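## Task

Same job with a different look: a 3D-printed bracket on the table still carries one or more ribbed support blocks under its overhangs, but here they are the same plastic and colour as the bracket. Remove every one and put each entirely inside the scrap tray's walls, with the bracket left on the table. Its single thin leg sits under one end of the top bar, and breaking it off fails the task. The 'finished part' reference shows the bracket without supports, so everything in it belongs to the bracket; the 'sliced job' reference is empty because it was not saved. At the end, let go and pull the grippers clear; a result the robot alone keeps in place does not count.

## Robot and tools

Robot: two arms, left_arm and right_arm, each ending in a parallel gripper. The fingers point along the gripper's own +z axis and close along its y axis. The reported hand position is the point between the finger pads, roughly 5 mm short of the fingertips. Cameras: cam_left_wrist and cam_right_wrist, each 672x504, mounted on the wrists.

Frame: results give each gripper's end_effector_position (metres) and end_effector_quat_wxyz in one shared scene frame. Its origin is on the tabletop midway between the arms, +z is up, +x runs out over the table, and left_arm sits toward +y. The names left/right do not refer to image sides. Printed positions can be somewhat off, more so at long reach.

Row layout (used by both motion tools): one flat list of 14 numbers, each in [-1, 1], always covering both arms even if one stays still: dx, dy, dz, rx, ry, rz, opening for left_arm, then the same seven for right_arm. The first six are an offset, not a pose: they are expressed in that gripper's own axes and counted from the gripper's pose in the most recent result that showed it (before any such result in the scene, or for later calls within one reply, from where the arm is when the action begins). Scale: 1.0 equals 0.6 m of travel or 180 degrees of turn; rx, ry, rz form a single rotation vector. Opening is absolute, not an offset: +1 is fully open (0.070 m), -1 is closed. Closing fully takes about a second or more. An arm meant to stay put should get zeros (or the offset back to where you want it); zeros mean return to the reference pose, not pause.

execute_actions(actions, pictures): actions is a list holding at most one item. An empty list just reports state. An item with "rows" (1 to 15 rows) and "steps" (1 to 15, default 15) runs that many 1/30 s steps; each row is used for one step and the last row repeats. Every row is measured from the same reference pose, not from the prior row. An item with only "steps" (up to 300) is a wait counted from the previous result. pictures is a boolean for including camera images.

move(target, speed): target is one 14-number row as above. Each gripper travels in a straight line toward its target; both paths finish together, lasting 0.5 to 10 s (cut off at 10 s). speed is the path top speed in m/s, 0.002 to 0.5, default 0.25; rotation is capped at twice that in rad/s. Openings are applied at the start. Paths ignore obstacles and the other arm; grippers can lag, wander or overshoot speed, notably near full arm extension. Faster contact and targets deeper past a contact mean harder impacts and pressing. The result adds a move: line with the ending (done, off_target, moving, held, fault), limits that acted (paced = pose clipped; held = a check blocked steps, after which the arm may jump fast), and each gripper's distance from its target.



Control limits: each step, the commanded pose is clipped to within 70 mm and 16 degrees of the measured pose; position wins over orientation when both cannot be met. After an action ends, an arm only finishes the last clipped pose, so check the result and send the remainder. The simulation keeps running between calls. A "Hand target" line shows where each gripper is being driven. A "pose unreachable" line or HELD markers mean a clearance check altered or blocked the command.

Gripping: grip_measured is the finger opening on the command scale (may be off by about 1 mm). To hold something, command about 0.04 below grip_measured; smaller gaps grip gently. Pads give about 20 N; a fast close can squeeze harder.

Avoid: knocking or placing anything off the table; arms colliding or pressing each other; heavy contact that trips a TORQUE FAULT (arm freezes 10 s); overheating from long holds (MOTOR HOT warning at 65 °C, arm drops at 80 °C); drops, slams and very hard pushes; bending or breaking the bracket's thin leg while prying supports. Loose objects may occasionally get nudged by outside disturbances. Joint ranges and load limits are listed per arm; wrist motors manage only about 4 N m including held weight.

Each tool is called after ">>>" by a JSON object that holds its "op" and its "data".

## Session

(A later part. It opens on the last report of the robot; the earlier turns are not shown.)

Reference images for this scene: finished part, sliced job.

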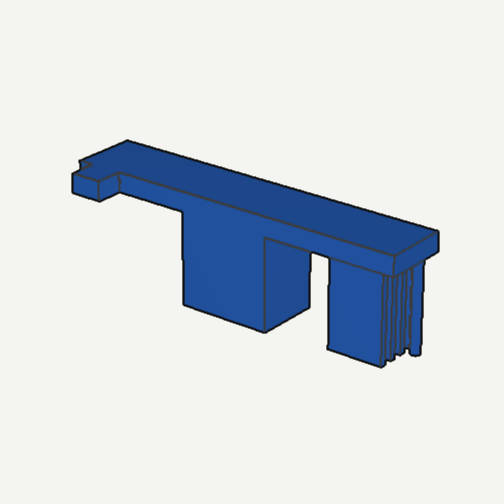

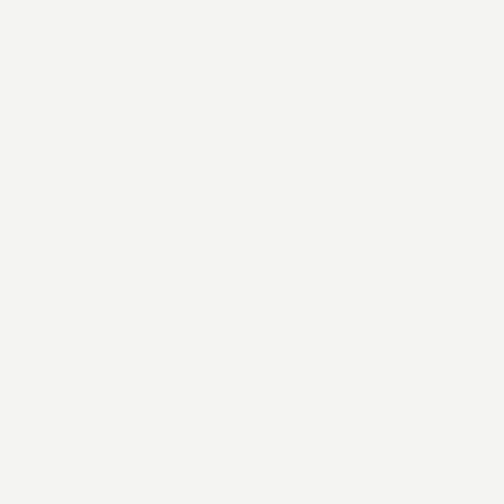

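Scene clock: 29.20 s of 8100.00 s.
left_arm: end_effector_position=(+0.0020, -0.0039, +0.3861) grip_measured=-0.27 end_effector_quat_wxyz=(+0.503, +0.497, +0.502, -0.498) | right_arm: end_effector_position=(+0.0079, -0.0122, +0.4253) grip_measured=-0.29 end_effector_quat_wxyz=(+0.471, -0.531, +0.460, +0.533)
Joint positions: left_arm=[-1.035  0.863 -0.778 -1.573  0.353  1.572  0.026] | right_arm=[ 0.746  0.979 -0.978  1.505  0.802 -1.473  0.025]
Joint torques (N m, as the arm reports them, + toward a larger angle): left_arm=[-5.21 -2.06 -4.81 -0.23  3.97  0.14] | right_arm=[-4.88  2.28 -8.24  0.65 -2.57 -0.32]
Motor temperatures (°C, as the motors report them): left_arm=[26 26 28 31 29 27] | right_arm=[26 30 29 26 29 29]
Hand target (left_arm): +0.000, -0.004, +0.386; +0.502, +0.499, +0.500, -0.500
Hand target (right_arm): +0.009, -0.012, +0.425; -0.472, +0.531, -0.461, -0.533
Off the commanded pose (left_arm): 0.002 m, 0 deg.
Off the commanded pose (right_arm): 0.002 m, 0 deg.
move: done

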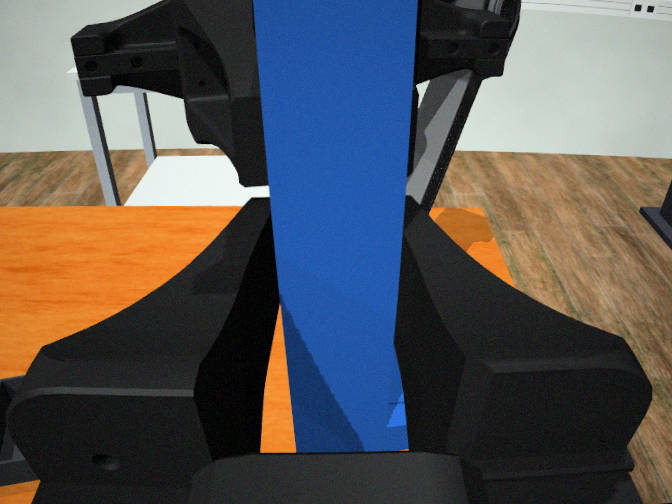

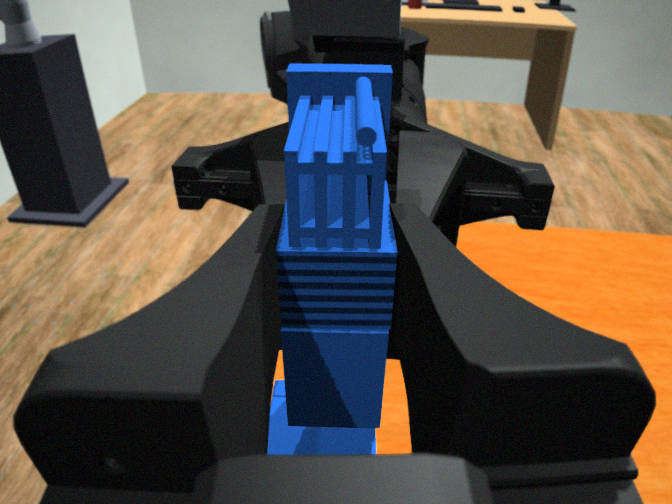

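>>> {"op": "move", "data": {"target": [0,0,0,0,0,0,-0.55,-0.01,0.005,0.004,0.04,0,0,0], "speed": 0.06}}

>>> {"op": "move", "data": {"target": [0,0,0,0,0,0,-0.55,0,0,0,0,0,0,-0.55]}}

>>> {"op": "move", "data": {"target": [0,0,0,0,0,0,-0.55,0,-0.006,-0.002,-0.05,0,0,-0.55], "speed": 0.05}}

Scene clock: 31.50 s of 8100.00 s.
left_arm: end_effector_position=(+0.0020, -0.0039, +0.3861) grip_measured=-0.28 end_effector_quat_wxyz=(+0.503, +0.497, +0.502, -0.498) | right_arm: end_effector_position=(+0.0052, -0.0109, +0.4315) grip_measured=+0.00 end_effector_quat_wxyz=(+0.503, -0.499, +0.493, +0.505)
Joint positions: left_arm=[-1.035  0.863 -0.778 -1.572  0.353  1.572  0.025] | right_arm=[ 0.971  0.924 -0.976  1.324  0.465 -1.292  0.035]
Joint torques (N m, as the arm reports them, + toward a larger angle): left_arm=[ 0.55  0.4  -4.27 -0.53 -0.2   0.04] | right_arm=[ 1.23 -1.3  -7.05  0.59 -0.02 -0.02]
Motor temperatures (°C, as the motors report them): left_arm=[26 26 28 31 30 27] | right_arm=[26 30 29 26 30 29]
Hand target (left_arm): +0.002, -0.004, +0.386; +0.503, +0.497, +0.502, -0.498
Hand target (right_arm): +0.005, -0.011, +0.432; +0.503, -0.499, +0.493, +0.505
Off the commanded pose (left_arm): 0.000 m, 0 deg.
Off the commanded pose (right_arm): 0.001 m, 0 deg.
move: done

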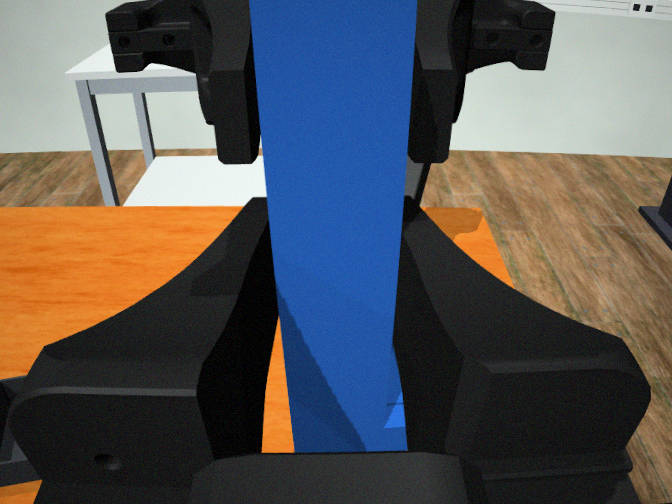

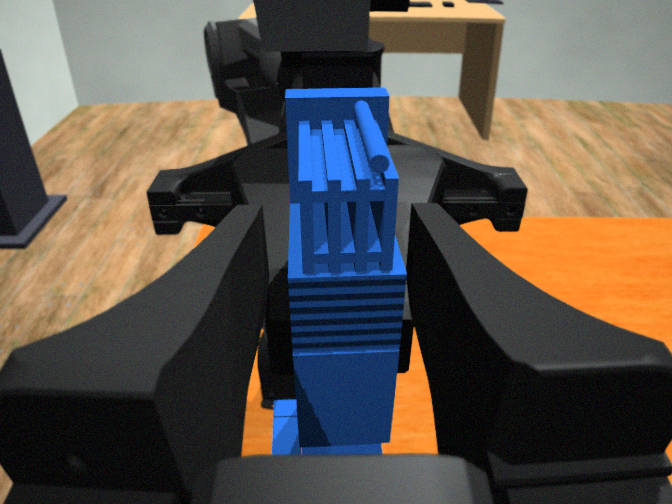

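Scene clock: 32.00 s of 8100.00 s.
left_arm: end_effector_position=(+0.0016, -0.0039, +0.3861) grip_measured=-0.28 end_effector_quat_wxyz=(+0.503, +0.497, +0.501, -0.499) | right_arm: end_effector_position=(+0.0055, -0.0109, +0.4316) grip_measured=-0.29 end_effector_quat_wxyz=(+0.503, -0.499, +0.494, +0.505)
Joint positions: left_arm=[-1.035  0.863 -0.778 -1.572  0.354  1.572  0.025] | right_arm=[ 0.971  0.924 -0.975  1.324  0.464 -1.292  0.025]
Joint torques (N m, as the arm reports them, + toward a larger angle): left_arm=[ 0.81  0.18 -4.23 -0.46 -0.79  0.05] | right_arm=[ 1.52 -1.28 -6.47  0.5   0.4   0.09]
Motor temperatures (°C, as the motors report them): left_arm=[26 26 28 31 30 27] | right_arm=[26 30 29 26 30 29]
Hand target (left_arm): +0.002, -0.004, +0.386; +0.503, +0.497, +0.502, -0.498
Hand target (right_arm): +0.005, -0.011, +0.432; +0.503, -0.499, +0.493, +0.505
Off the commanded pose (left_arm): 0.000 m, 0 deg.
Off the commanded pose (right_arm): 0.000 m, 0 deg.
move: done

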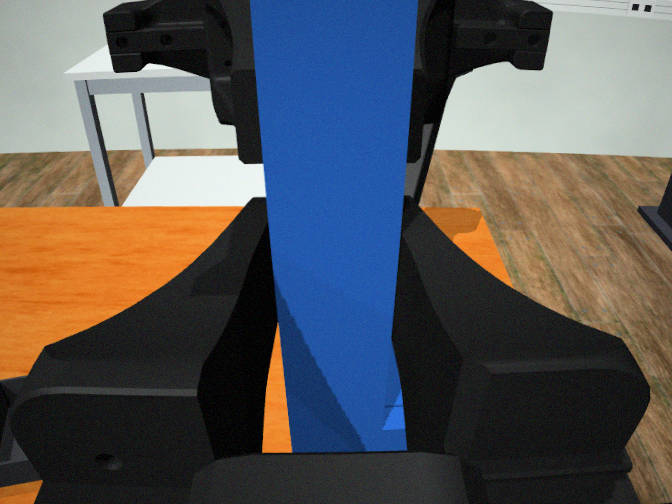

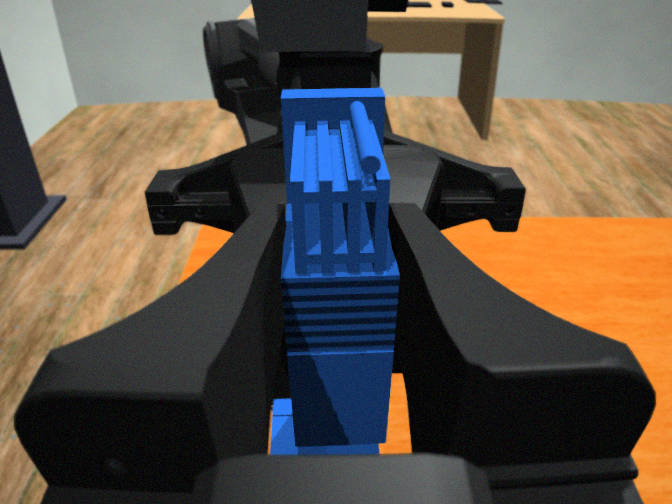

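Scene clock: 33.80 s of 8100.00 s.
left_arm: end_effector_position=(+0.0021, -0.0039, +0.3860) grip_measured=-0.29 end_effector_quat_wxyz=(+0.504, +0.497, +0.502, -0.498) | right_arm: end_effector_position=(+0.0079, -0.0113, +0.4307) grip_measured=-0.29 end_effector_quat_wxyz=(+0.462, -0.539, +0.451, +0.540)
Joint positions: left_arm=[-1.035  0.863 -0.778 -1.572  0.353  1.572  0.025] | right_arm=[ 0.713  1.004 -1.014  1.503  0.869 -1.464  0.025]
Joint torques (N m, as the arm reports them, + toward a larger angle): left_arm=[-0.88 -0.94 -4.39 -0.45  0.83  0.03] | right_arm=[-0.41  0.41 -6.97  0.75 -0.64  0.04]
Motor temperatures (°C, as the motors report them): left_arm=[26 26 28 31 30 27] | right_arm=[26 30 29 26 30 29]
Hand target (left_arm): +0.002, -0.004, +0.386; +0.503, +0.497, +0.501, -0.499
Hand target (right_arm): +0.008, -0.011, +0.431; -0.463, +0.539, -0.452, -0.540
Off the commanded pose (left_arm): 0.000 m, 0 deg.
Off the commanded pose (right_arm): 0.002 m, 0 deg.
move: done

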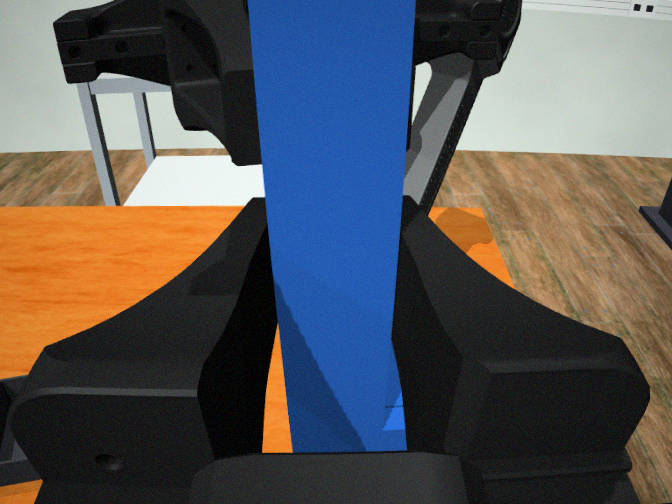

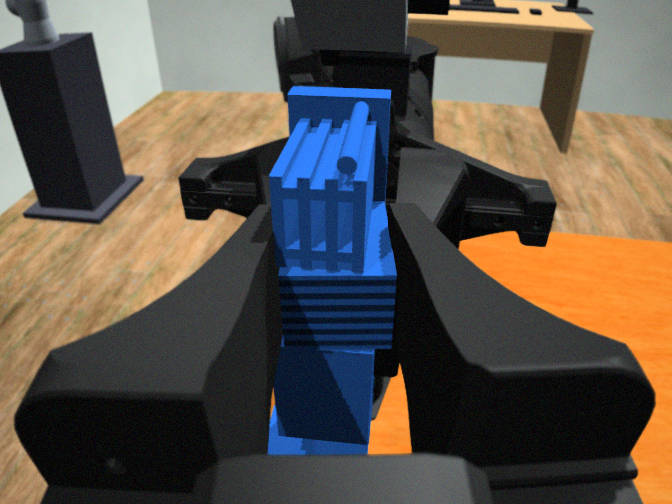

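>>> {"op": "move", "data": {"target": [0,0,-0.08,0,0,0,-0.55,0,0.006,0,0.05,0,0,-0.55], "speed": 0.05}}

>>> {"op": "move", "data": {"target": [-0.06,0,0,0,0,0,-0.55,0.54,-0.48,-0.37,0,0.505,0,-0.55], "speed": 0.4}}

Scene clock: 36.60 s of 8100.00 s.
left_arm: end_effector_position=(+0.0018, +0.0443, +0.3851) grip_measured=-0.29 end_effector_quat_wxyz=(+0.502, +0.496, +0.503, -0.499) | right_arm: end_effector_position=(+0.0051, -0.0127, +0.4316) grip_measured=-0.30 end_effector_quat_wxyz=(+0.503, -0.499, +0.493, +0.505)
Joint positions: left_arm=[-0.72   0.693 -0.725 -1.423  0.675  1.377  0.025] | right_arm=[ 0.964  0.918 -0.973  1.323  0.473 -1.29   0.025]
Joint torques (N m, as the arm reports them, + toward a larger angle): left_arm=[-0.27  1.25 -3.62 -0.74 -0.31  0.31] | right_arm=[ 1.18 -1.14 -5.72  0.57  0.    0.02]
Motor temperatures (°C, as the motors report them): left_arm=[26 26 28 31 30 27] | right_arm=[26 30 29 26 30 29]
Hand target (left_arm): +0.002, +0.044, +0.385; +0.502, +0.496, +0.503, -0.499
Hand target (right_arm): +0.005, -0.013, +0.432; +0.503, -0.499, +0.493, +0.505
Off the commanded pose (left_arm): 0.001 m, 0 deg.
Off the commanded pose (right_arm): 0.001 m, 0 deg.
move: done

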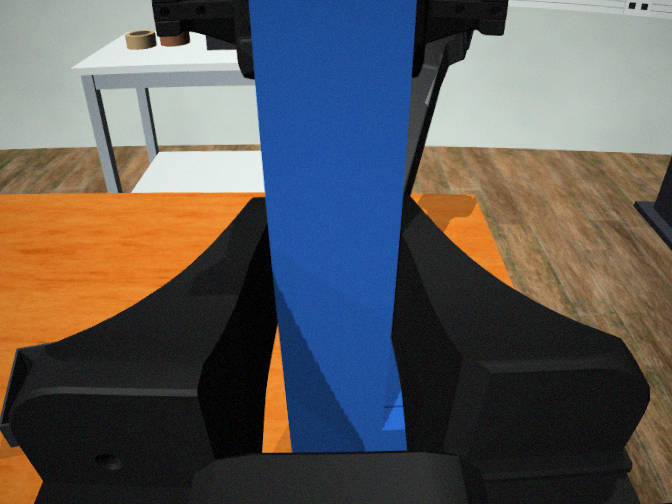

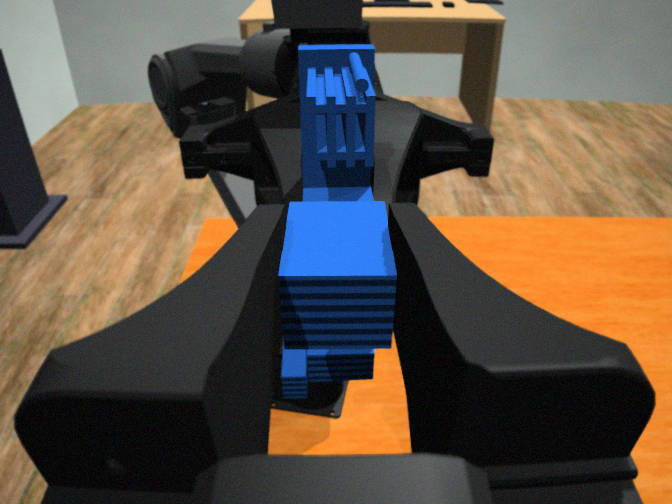

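Scene clock: 39.03 s of 8100.00 s.
left_arm: end_effector_position=(+0.0026, +0.0446, +0.4210) grip_measured=-0.29 end_effector_quat_wxyz=(+0.502, +0.496, +0.504, -0.498) | right_arm: end_effector_position=(+0.2991, -0.2282, +0.1049) grip_measured=-0.30 end_effector_quat_wxyz=(+0.004, -0.711, +0.703, -0.012)
Joint positions: left_arm=[-0.708  0.731 -0.882 -1.285  0.712  1.196  0.025] | right_arm=[ 0.141  1.808 -1.385 -0.018  1.217 -1.275  0.025]
Joint torques (N m, as the arm reports them, + toward a larger angle): left_arm=[ 0.51  1.46 -4.95 -0.49 -0.22 -0.1 ] | right_arm=[ 1.87 -8.63 -5.5   0.24  0.2  -0.1 ]
Motor temperatures (°C, as the motors report them): left_arm=[26 26 28 31 29 27] | right_arm=[26 30 29 26 29 29]
Hand target (left_arm): +0.003, +0.045, +0.421; +0.502, +0.496, +0.504, -0.498
Hand target (right_arm): +0.299, -0.228, +0.105; -0.004, +0.711, -0.703, +0.012
Off the commanded pose (left_arm): 0.001 m, 0 deg.
Off the commanded pose (right_arm): 0.003 m, 1 deg.
joint sent to its limit (right arm) — the command would take joint 5 (wrist pitch) past its upper limit, so that joint was sent only as far as its limit.
move: done

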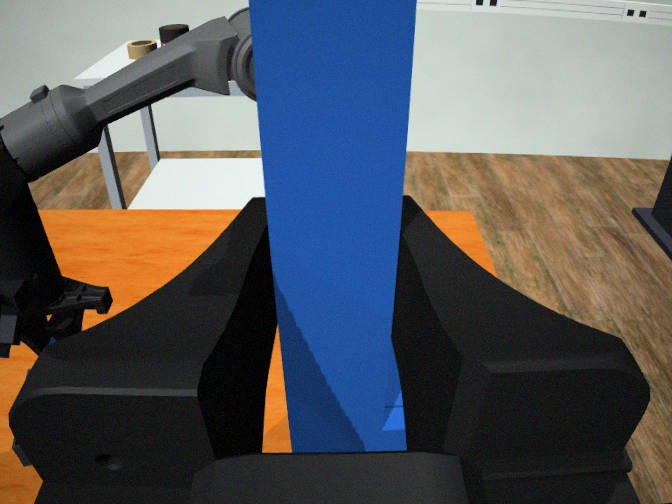

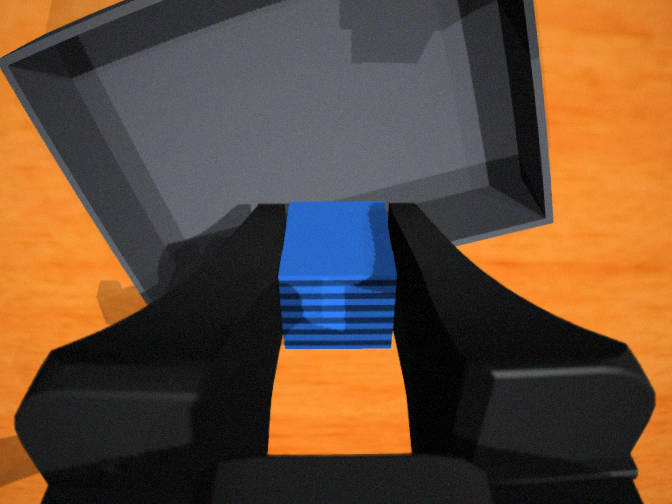

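>>> {"op": "move", "data": {"target": [0,0,0,0,0,0,-0.55,0.02,0.017,0.132,0,0,0,-0.55], "speed": 0.12}}

>>> {"op": "move", "data": {"target": [0,0,0,0,0,0,-0.55,0,0,0,0,0,0,0]}}

>>> {"op": "move", "data": {"target": [0,0,0,0,0,0,-0.55,0,0,-0.1,0,0,0,0.3]}}

>>> {"op": "move", "data": {"target": [0,0,0,0,0,0,-0.55,-0.385,0.46,-0.54,0,-0.505,0,0.3], "speed": 0.4}}

Scene clock: 41.87 s of 8100.00 s.
left_arm: end_effector_position=(+0.0026, +0.0446, +0.4210) grip_measured=-0.29 end_effector_quat_wxyz=(+0.502, +0.496, +0.504, -0.498) | right_arm: end_effector_position=(+0.2906, -0.2421, +0.0260) grip_measured=-0.30 end_effector_quat_wxyz=(+0.004, -0.710, +0.704, -0.013)
Joint positions: left_arm=[-0.708  0.731 -0.882 -1.285  0.712  1.196  0.025] | right_arm=[ 0.11   1.877 -1.146 -0.023  0.908 -1.297  0.025]
Joint torques (N m, as the arm reports them, + toward a larger angle): left_arm=[ 0.06  1.33 -3.98 -0.58 -0.33  0.2 ] | right_arm=[ 0.86 -4.62 -3.39  0.29 -0.38 -0.11]
Motor temperatures (°C, as the motors report them): left_arm=[26 26 28 31 29 27] | right_arm=[26 30 29 26 29 29]
Hand target (left_arm): +0.003, +0.045, +0.421; +0.502, +0.496, +0.504, -0.498
Hand target (right_arm): +0.291, -0.242, +0.025; -0.004, +0.710, -0.704, +0.012
Off the commanded pose (left_arm): 0.000 m, 0 deg.
Off the commanded pose (right_arm): 0.001 m, 0 deg.
move: done

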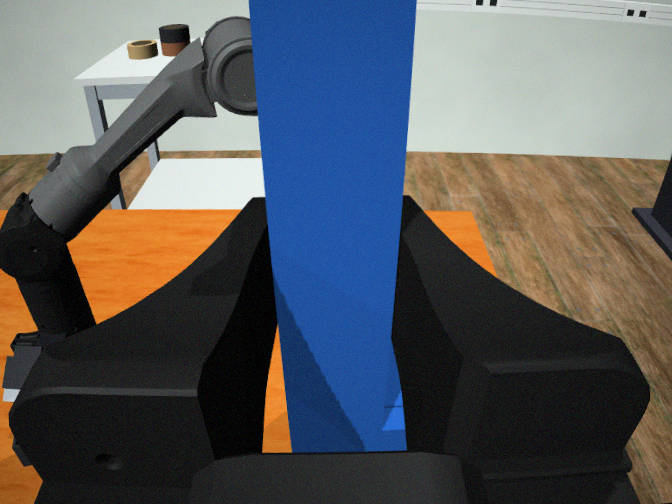

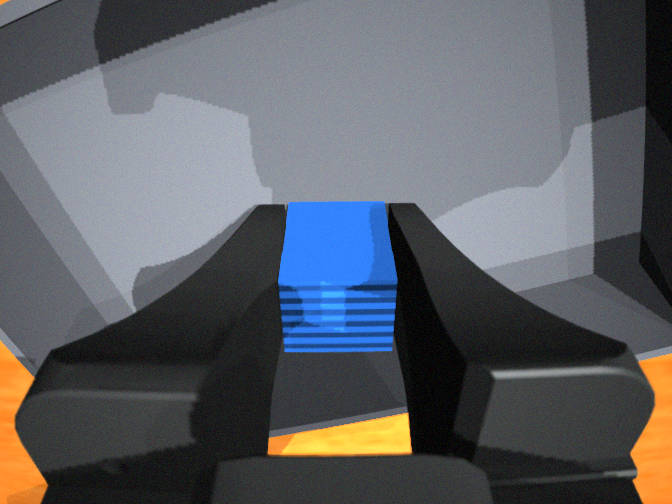

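Scene clock: 42.37 s of 8100.00 s.
left_arm: end_effector_position=(+0.0026, +0.0446, +0.4210) grip_measured=-0.29 end_effector_quat_wxyz=(+0.502, +0.496, +0.504, -0.498) | right_arm: end_effector_position=(+0.2906, -0.2421, +0.0256) grip_measured=+0.00 end_effector_quat_wxyz=(+0.003, -0.710, +0.704, -0.013)
Joint positions: left_arm=[-0.708  0.731 -0.882 -1.285  0.712  1.196  0.025] | right_arm=[ 0.11   1.878 -1.146 -0.023  0.908 -1.297  0.035]
Joint torques (N m, as the arm reports them, + toward a larger angle): left_arm=[ 0.18  1.37 -3.91 -0.56 -0.33  0.2 ] | right_arm=[ 0.68 -7.03 -3.97  0.21  0.2  -0.12]
Motor temperatures (°C, as the motors report them): left_arm=[26 26 28 31 29 27] | right_arm=[26 30 29 26 29 29]
Hand target (left_arm): +0.003, +0.045, +0.421; +0.502, +0.496, +0.504, -0.498
Hand target (right_arm): +0.291, -0.242, +0.026; -0.004, +0.710, -0.704, +0.013
Off the commanded pose (left_arm): 0.000 m, 0 deg.
Off the commanded pose (right_arm): 0.000 m, 0 deg.
move: done

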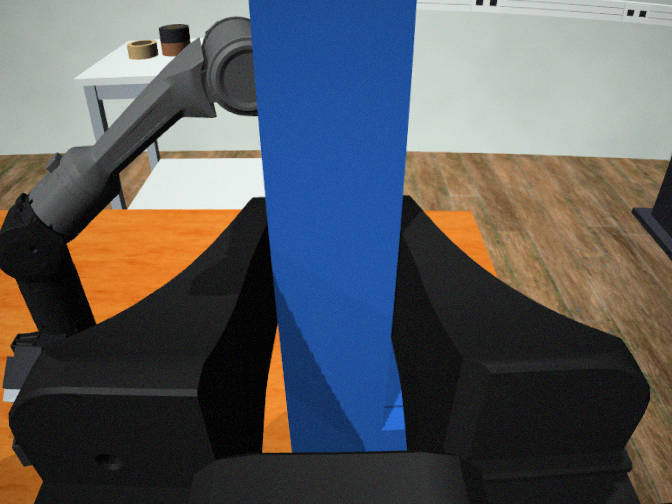

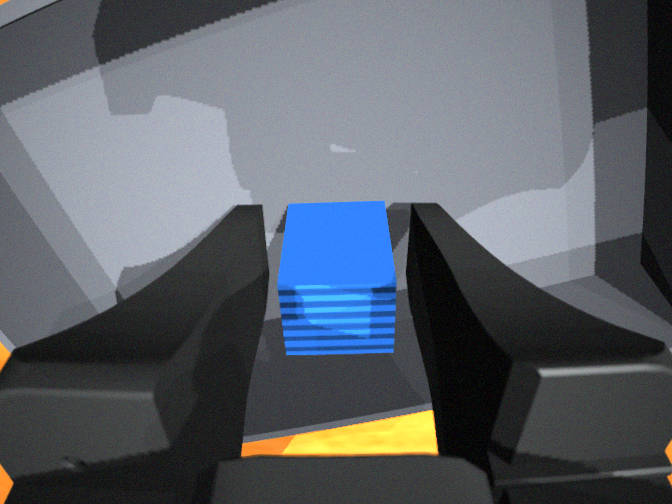

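Scene clock: 43.10 s of 8100.00 s.
left_arm: end_effector_position=(+0.0026, +0.0446, +0.4210) grip_measured=-0.29 end_effector_quat_wxyz=(+0.502, +0.496, +0.504, -0.498) | right_arm: end_effector_position=(+0.2899, -0.2409, +0.0869) grip_measured=+0.30 end_effector_quat_wxyz=(+0.005, -0.710, +0.704, -0.013)
Joint positions: left_arm=[-0.708  0.731 -0.882 -1.285  0.712  1.196  0.025] | right_arm=[ 0.114  1.782 -1.274 -0.02   1.129 -1.3    0.046]
Joint torques (N m, as the arm reports them, + toward a larger angle): left_arm=[ 0.23  1.32 -4.09 -0.54 -0.31  0.19] | right_arm=[ 1.83 -5.91 -3.88  0.23 -0.04 -0.13]
Motor temperatures (°C, as the motors report them): left_arm=[26 26 28 31 29 27] | right_arm=[26 30 29 26 29 29]
Hand target (left_arm): +0.003, +0.045, +0.421; +0.502, +0.496, +0.504, -0.498
Hand target (right_arm): +0.289, -0.241, +0.086; -0.004, +0.710, -0.704, +0.012
Off the commanded pose (left_arm): 0.000 m, 0 deg.
Off the commanded pose (right_arm): 0.001 m, 0 deg.
move: done

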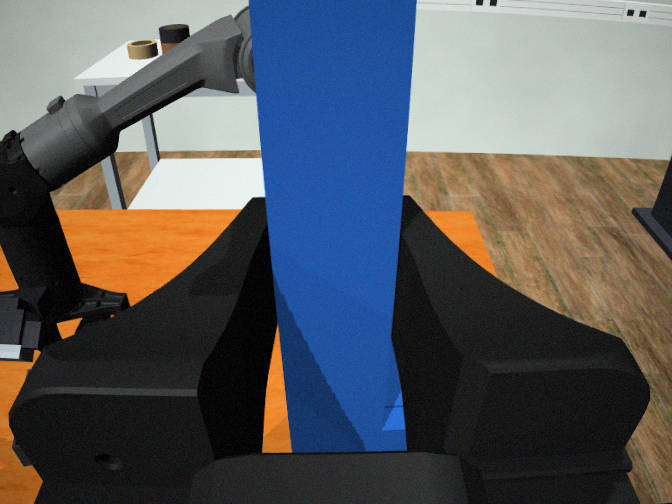

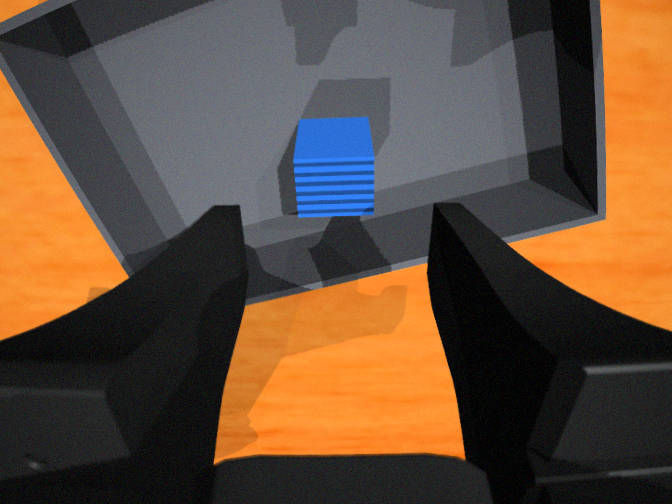

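Scene clock: 45.77 s of 8100.00 s.
left_arm: end_effector_position=(+0.0026, +0.0446, +0.4210) grip_measured=-0.29 end_effector_quat_wxyz=(+0.502, +0.496, +0.504, -0.498) | right_arm: end_effector_position=(+0.0059, -0.0109, +0.4082) grip_measured=+0.30 end_effector_quat_wxyz=(+0.505, -0.500, +0.492, +0.504)
Joint positions: left_arm=[-0.708  0.731 -0.882 -1.285  0.712  1.196  0.025] | right_arm=[ 0.966  0.908 -0.873  1.502  0.454 -1.495  0.046]
Joint torques (N m, as the arm reports them, + toward a larger angle): left_arm=[ 0.28  1.14 -4.14 -0.58 -0.31  0.19] | right_arm=[ 0.92  0.78 -5.67  0.44  0.14  0.16]
Motor temperatures (°C, as the motors report them): left_arm=[26 26 28 31 29 27] | right_arm=[26 30 29 26 29 29]
Hand target (left_arm): +0.003, +0.045, +0.421; +0.502, +0.496, +0.504, -0.498
Hand target (right_arm): +0.006, -0.011, +0.408; +0.505, -0.500, +0.492, +0.504
Off the commanded pose (left_arm): 0.000 m, 0 deg.
Off the commanded pose (right_arm): 0.008 m, 1 deg.
move: off_target (right_arm)

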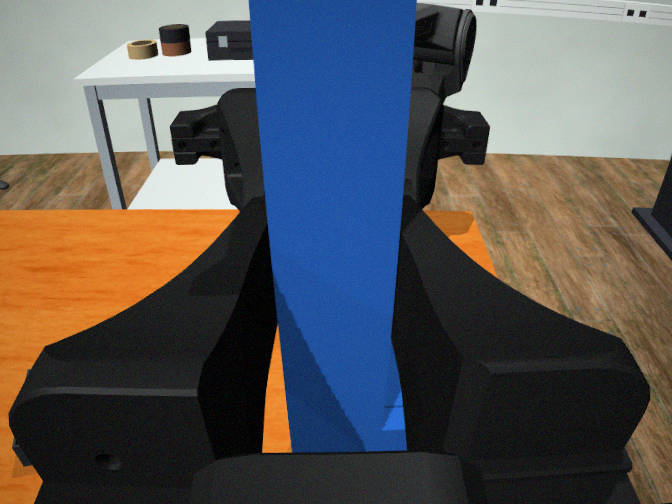

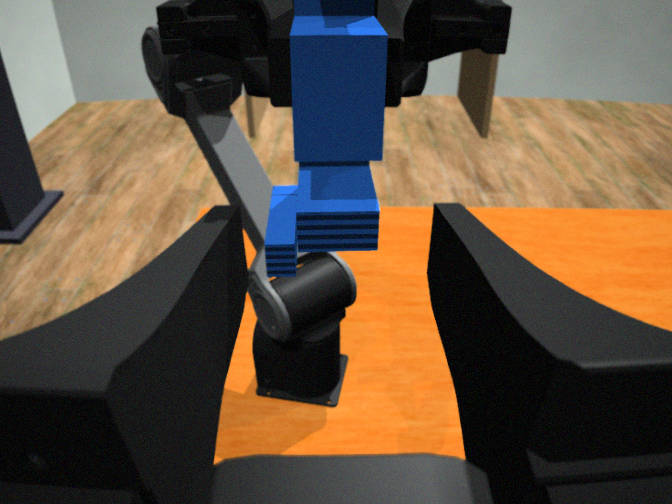

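>>> {"op": "move", "data": {"target": [-0.04,0.03,0.03,0,0,0,-0.55,0.02,0,0,0,0,0,-0.3], "speed": 0.1}}

>>> {"op": "move", "data": {"target": [0,0,0.02,0,0,0,-0.55,0,0,0,0,0,0,-0.3], "speed": 0.04}}

Scene clock: 48.00 s of 8100.00 s.
left_arm: end_effector_position=(+0.0216, +0.0272, +0.4456) grip_measured=-0.29 end_effector_quat_wxyz=(+0.502, +0.495, +0.504, -0.498) | right_arm: end_effector_position=(+0.0061, -0.0107, +0.3958) grip_measured=-0.30 end_effector_quat_wxyz=(+0.505, -0.500, +0.492, +0.503)
Joint positions: left_arm=[-0.664  0.849 -1.018 -1.292  0.757  1.19   0.025] | right_arm=[ 0.966  0.904 -0.823  1.595  0.454 -1.599  0.025]
Joint torques (N m, as the arm reports them, + toward a larger angle): left_arm=[ 0.05 -0.25 -3.73 -0.5  -0.24 -0.17] | right_arm=[ 0.21 -1.34 -6.48  0.41  0.    0.29]
Motor temperatures (°C, as the motors report them): left_arm=[26 26 28 31 29 27] | right_arm=[26 30 29 26 29 29]
Hand target (left_arm): +0.021, +0.027, +0.445; +0.502, +0.496, +0.504, -0.498
Hand target (right_arm): +0.006, -0.011, +0.396; +0.505, -0.500, +0.492, +0.504
Off the commanded pose (left_arm): 0.001 m, 0 deg.
Off the commanded pose (right_arm): 0.000 m, 0 deg.
move: done

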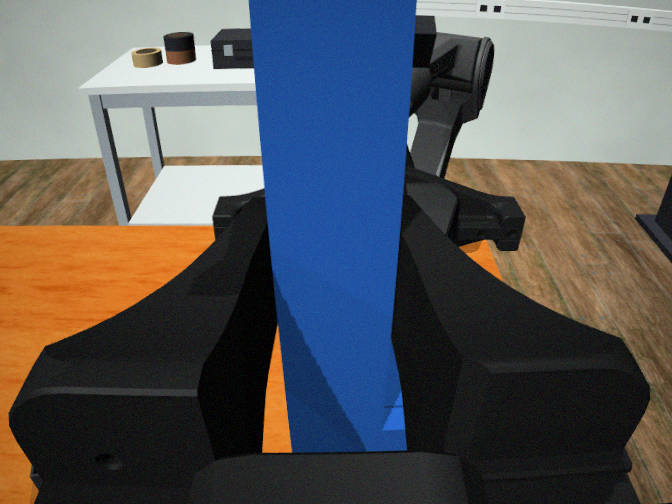

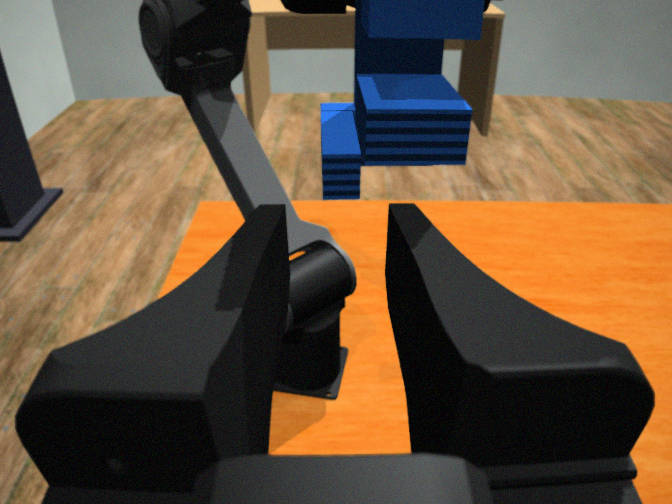

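Scene clock: 48.70 s of 8100.00 s.
left_arm: end_effector_position=(+0.0217, +0.0150, +0.4455) grip_measured=-0.29 end_effector_quat_wxyz=(+0.503, +0.496, +0.504, -0.498) | right_arm: end_effector_position=(+0.0061, -0.0107, +0.3958) grip_measured=-0.30 end_effector_quat_wxyz=(+0.505, -0.500, +0.492, +0.503)
Joint positions: left_arm=[-0.756  0.882 -1.03  -1.262  0.666  1.181  0.025] | right_arm=[ 0.966  0.904 -0.823  1.595  0.454 -1.599  0.025]
Joint torques (N m, as the arm reports them, + toward a larger angle): left_arm=[ 0.42 -0.02 -5.28 -0.48 -0.34 -0.16] | right_arm=[ 0.24 -1.27 -6.23  0.47 -0.01  0.14]
Motor temperatures (°C, as the motors report them): left_arm=[26 26 28 31 29 27] | right_arm=[26 30 29 26 29 29]
Hand target (left_arm): +0.022, +0.015, +0.446; +0.503, +0.496, +0.504, -0.498
Hand target (right_arm): +0.006, -0.011, +0.396; +0.505, -0.500, +0.492, +0.503
Off the commanded pose (left_arm): 0.000 m, 0 deg.
Off the commanded pose (right_arm): 0.000 m, 0 deg.
move: done

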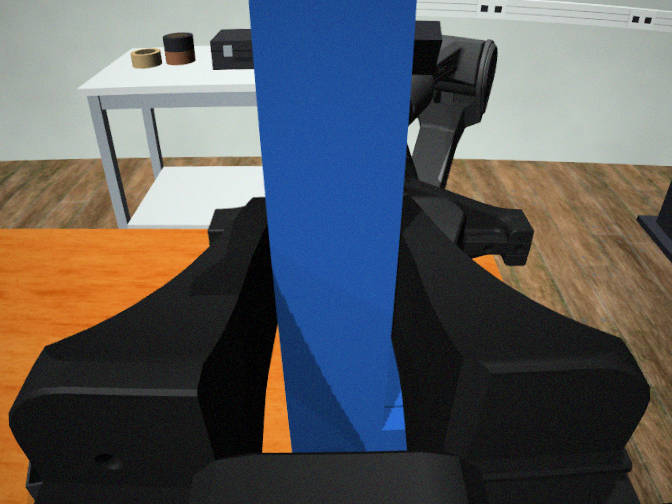

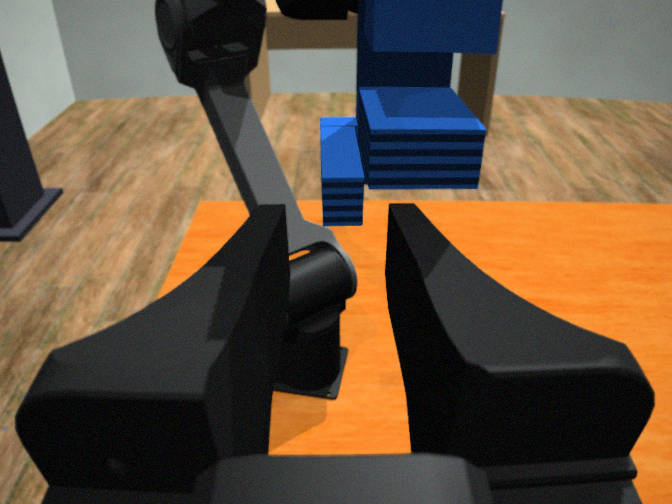

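>>> {"op": "move", "data": {"target": [0.003,-0.003,0.025,0,0,0,-0.55,0,0,0,0,0,0,-0.3], "speed": 0.03}}

>>> {"op": "move", "data": {"target": [0,0,0,0,0,0,-0.55,0,0,0,0,0,0,-0.9]}}

>>> {"op": "move", "data": {"target": [0,0.005,0,-0.015,0,0,-0.55,0,0,0,0.02,0,0,-0.9], "speed": 0.03}}

Scene clock: 51.00 s of 8100.00 s.
left_arm: end_effector_position=(+0.0200, -0.0003, +0.4439) grip_measured=-0.29 end_effector_quat_wxyz=(+0.503, +0.496, +0.504, -0.497) | right_arm: end_effector_position=(+0.0061, -0.0107, +0.3958) grip_measured=-0.30 end_effector_quat_wxyz=(+0.505, -0.500, +0.492, +0.503)
Joint positions: left_arm=[-0.86   0.92  -1.039 -1.233  0.56   1.175  0.025] | right_arm=[ 0.966  0.904 -0.823  1.595  0.454 -1.599  0.025]
Joint torques (N m, as the arm reports them, + toward a larger angle): left_arm=[ 0.34 -0.29 -5.13 -0.36 -0.32 -0.16] | right_arm=[ 0.26 -1.17 -6.4   0.47  0.    0.1 ]
Motor temperatures (°C, as the motors report them): left_arm=[26 26 28 31 29 27] | right_arm=[26 30 29 26 29 29]
Hand target (left_arm): +0.020, -0.000, +0.444; +0.503, +0.496, +0.504, -0.497
Hand target (right_arm): +0.006, -0.011, +0.396; +0.505, -0.500, +0.492, +0.503
Off the commanded pose (left_arm): 0.000 m, 0 deg.
Off the commanded pose (right_arm): 0.000 m, 0 deg.
move: done

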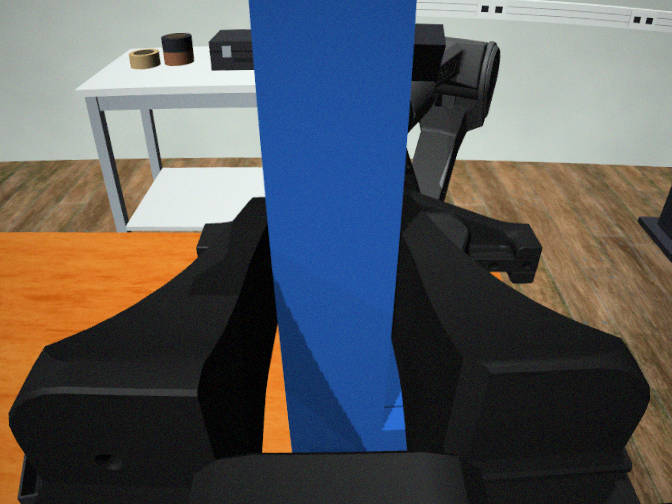

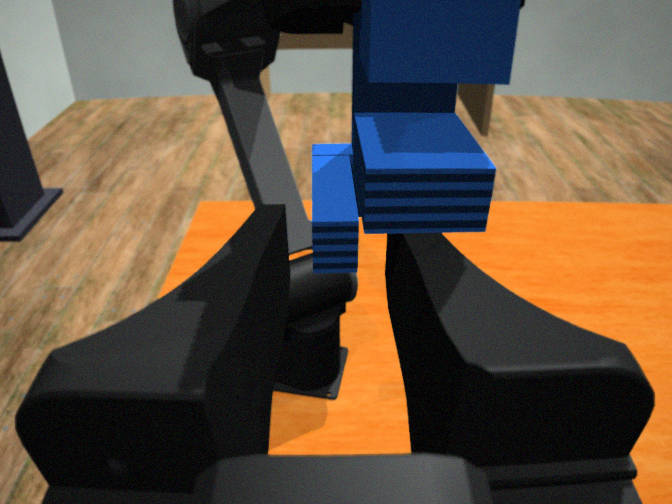

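Scene clock: 51.50 s of 8100.00 s.
left_arm: end_effector_position=(+0.0204, -0.0004, +0.4440) grip_measured=-0.29 end_effector_quat_wxyz=(+0.503, +0.496, +0.504, -0.497) | right_arm: end_effector_position=(+0.0059, -0.0107, +0.3958) grip_measured=-0.73 end_effector_quat_wxyz=(+0.504, -0.500, +0.492, +0.504)
Joint positions: left_arm=[-0.86   0.921 -1.039 -1.232  0.558  1.175  0.025] | right_arm=[ 0.966  0.904 -0.823  1.595  0.454 -1.599  0.009]
Joint torques (N m, as the arm reports them, + toward a larger angle): left_arm=[ 0.01 -0.12 -5.02 -0.57  0.09 -0.17] | right_arm=[ 0.25 -1.14 -6.39  0.47 -0.29  0.1 ]
Motor temperatures (°C, as the motors report them): left_arm=[26 26 28 31 29 27] | right_arm=[26 30 29 26 29 29]
Hand target (left_arm): +0.020, -0.000, +0.444; +0.503, +0.496, +0.504, -0.497
Hand target (right_arm): +0.006, -0.011, +0.396; +0.505, -0.500, +0.492, +0.503
Off the commanded pose (left_arm): 0.000 m, 0 deg.
Off the commanded pose (right_arm): 0.000 m, 0 deg.
move: done

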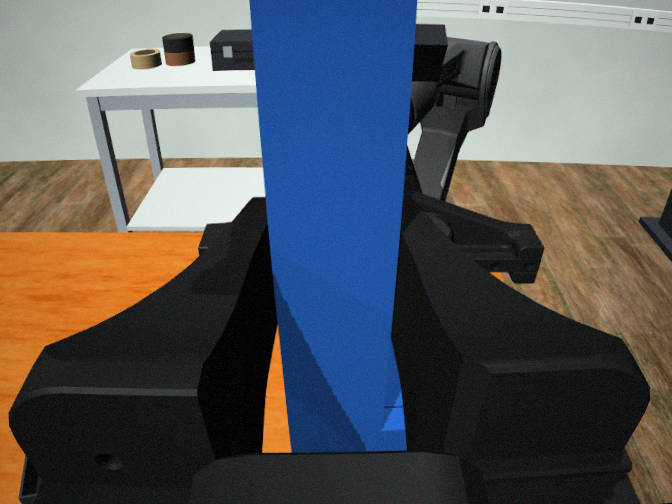

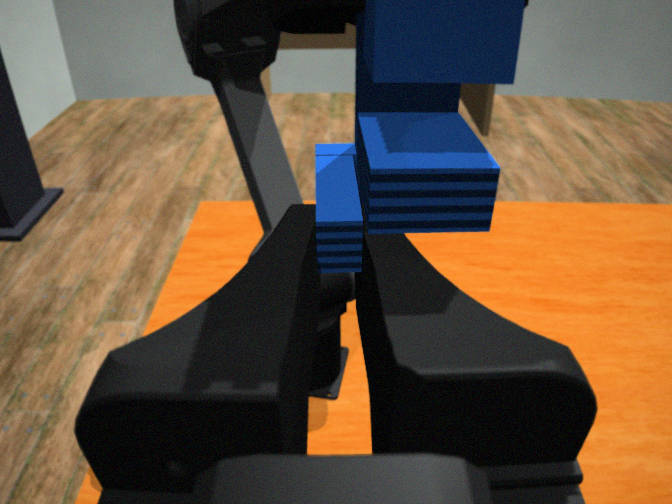

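Scene clock: 52.77 s of 8100.00 s.
left_arm: end_effector_position=(+0.0234, -0.0004, +0.4438) grip_measured=-0.29 end_effector_quat_wxyz=(+0.515, +0.484, +0.516, -0.484) | right_arm: end_effector_position=(+0.0064, -0.0110, +0.3961) grip_measured=-0.73 end_effector_quat_wxyz=(+0.520, -0.483, +0.508, +0.489)
Joint positions: left_arm=[-0.93   0.909 -1.035 -1.113  0.456  1.069  0.025] | right_arm=[ 1.088  0.884 -0.814  1.573  0.269 -1.574  0.009]
Joint torques (N m, as the arm reports them, + toward a larger angle): left_arm=[-0.22 -0.45 -3.66 -0.39 -0.72 -0.03] | right_arm=[ 1.46 -0.66 -5.56  0.28  0.23  0.26]
Motor temperatures (°C, as the motors report them): left_arm=[26 26 28 31 29 27] | right_arm=[26 30 29 26 29 29]
Hand target (left_arm): +0.023, -0.000, +0.444; +0.515, +0.484, +0.516, -0.484
Hand target (right_arm): +0.006, -0.011, +0.396; +0.519, -0.483, +0.508, +0.489
Off the commanded pose (left_arm): 0.000 m, 0 deg.
Off the commanded pose (right_arm): 0.001 m, 0 deg.
move: done

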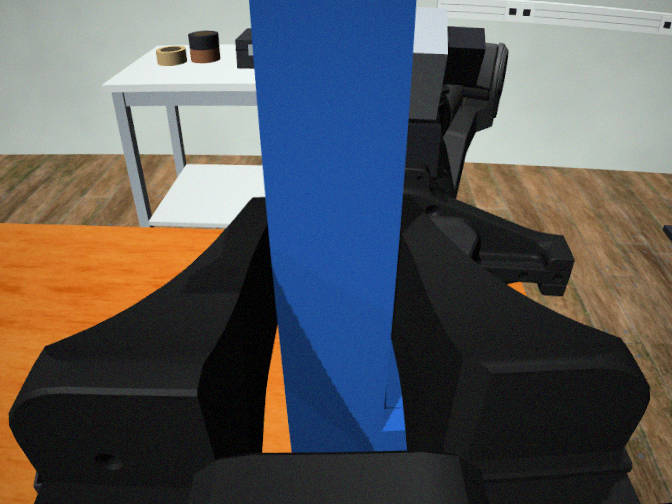

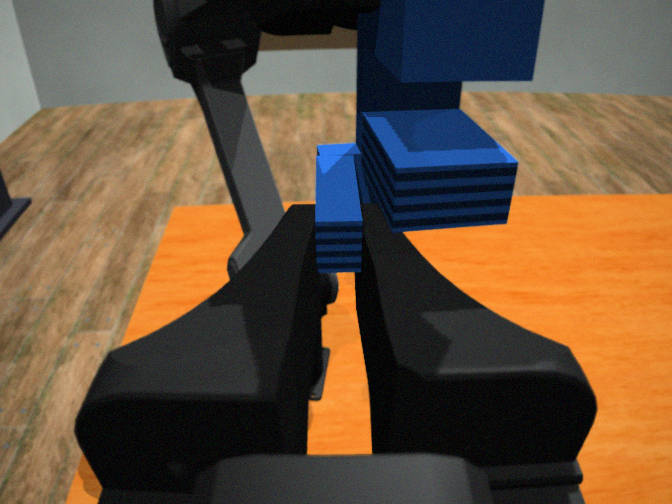

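>>> {"op": "execute_actions", "data": {"actions": []}}

>>> {"op": "move", "data": {"target": [0,0,-0.08,0.02,0,0,-0.55,0,0,0,-0.02,0,0,-0.9], "speed": 0.08}}

Scene clock: 57.57 s of 8100.00 s.
left_arm: end_effector_position=(+0.0234, -0.0005, +0.4437) grip_measured=-0.29 end_effector_quat_wxyz=(+0.515, +0.484, +0.516, -0.484) | right_arm: end_effector_position=(+0.0063, -0.0109, +0.3960) grip_measured=-0.73 end_effector_quat_wxyz=(+0.519, -0.483, +0.508, +0.489)
Joint positions: left_arm=[-0.929  0.91  -1.035 -1.114  0.456  1.069  0.025] | right_arm=[ 1.088  0.884 -0.814  1.573  0.27  -1.574  0.009]
Joint torques (N m, as the arm reports them, + toward a larger angle): left_arm=[ 0.39  0.46 -3.65 -0.58 -0.37  0.23] | right_arm=[ 0.27  1.51 -6.16  0.43  0.02  0.01]
Motor temperatures (°C, as the motors report them): left_arm=[26 26 28 31 29 27] | right_arm=[26 30 29 26 29 29]
Hand target (left_arm): +0.023, -0.000, +0.444; +0.515, +0.484, +0.516, -0.484
Hand target (right_arm): +0.006, -0.011, +0.396; +0.519, -0.483, +0.508, +0.489
Off the commanded pose (left_arm): 0.000 m, 0 deg.
Off the commanded pose (right_arm): 0.000 m, 0 deg.
Steps of this call (steps 1 to 90: nothing new was sent; then 1.80 s passed at rest). Readings (end_effector_position):
1: left_arm (+0.0234, -0.0004, +0.4438) | right_arm (+0.0063, -0.0110, +0.3961)
2: left_arm (+0.0234, -0.0004, +0.4438) | right_arm (+0.0063, -0.0110, +0.3961)
4: left_arm (+0.0234, -0.0004, +0.4438) | right_arm (+0.0063, -0.0110, +0.3961)
8: left_arm (+0.0234, -0.0004, +0.4438) | right_arm (+0.0062, -0.0110, +0.3961)
90: the state above

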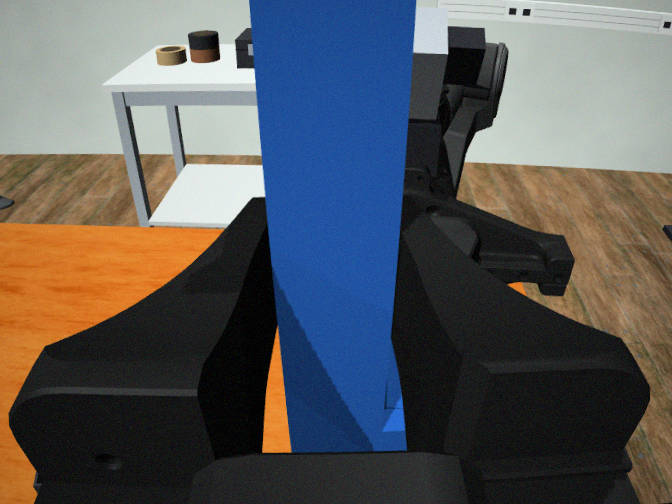

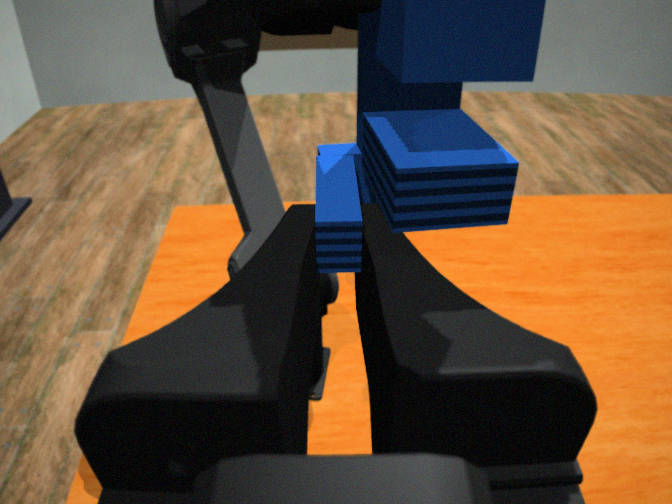

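Scene clock: 58.60 s of 8100.00 s.
left_arm: end_effector_position=(+0.0209, +0.0482, +0.4438) grip_measured=-0.29 end_effector_quat_wxyz=(+0.499, +0.498, +0.501, -0.503) | right_arm: end_effector_position=(+0.0061, -0.0107, +0.3957) grip_measured=-0.73 end_effector_quat_wxyz=(+0.504, -0.500, +0.492, +0.503)
Joint positions: left_arm=[-0.427  0.805 -0.995 -1.39   0.997  1.234  0.025] | right_arm=[ 0.965  0.904 -0.823  1.595  0.455 -1.599  0.009]
Joint torques (N m, as the arm reports them, + toward a larger angle): left_arm=[-0.26  1.28 -3.37 -0.78 -0.52  0.13] | right_arm=[ 1.51  0.42 -7.62  0.55 -0.02 -0.05]
Motor temperatures (°C, as the motors report them): left_arm=[26 26 28 31 29 27] | right_arm=[26 30 29 26 29 29]
Hand target (left_arm): +0.021, +0.048, +0.444; +0.499, +0.498, +0.501, -0.503
Hand target (right_arm): +0.006, -0.011, +0.396; +0.504, -0.500, +0.492, +0.504
Off the commanded pose (left_arm): 0.001 m, 0 deg.
Off the commanded pose (right_arm): 0.000 m, 0 deg.
move: done

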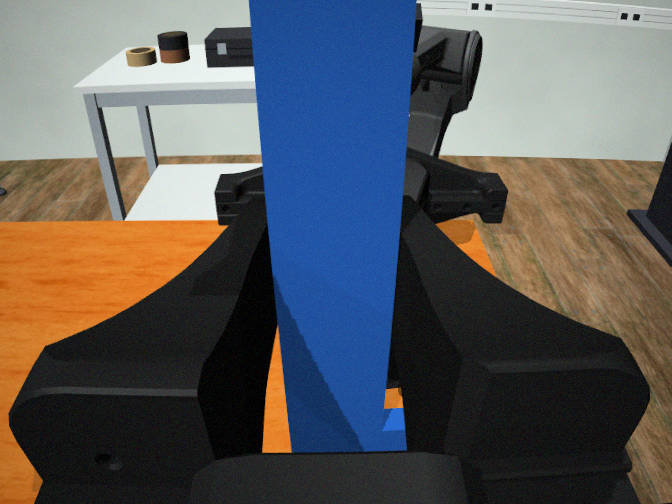

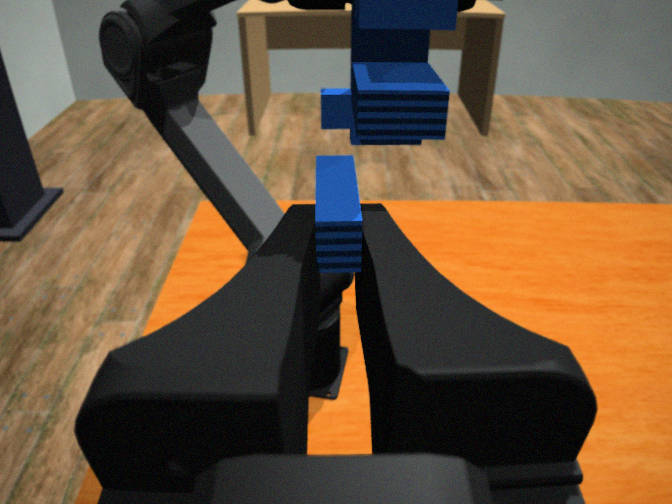

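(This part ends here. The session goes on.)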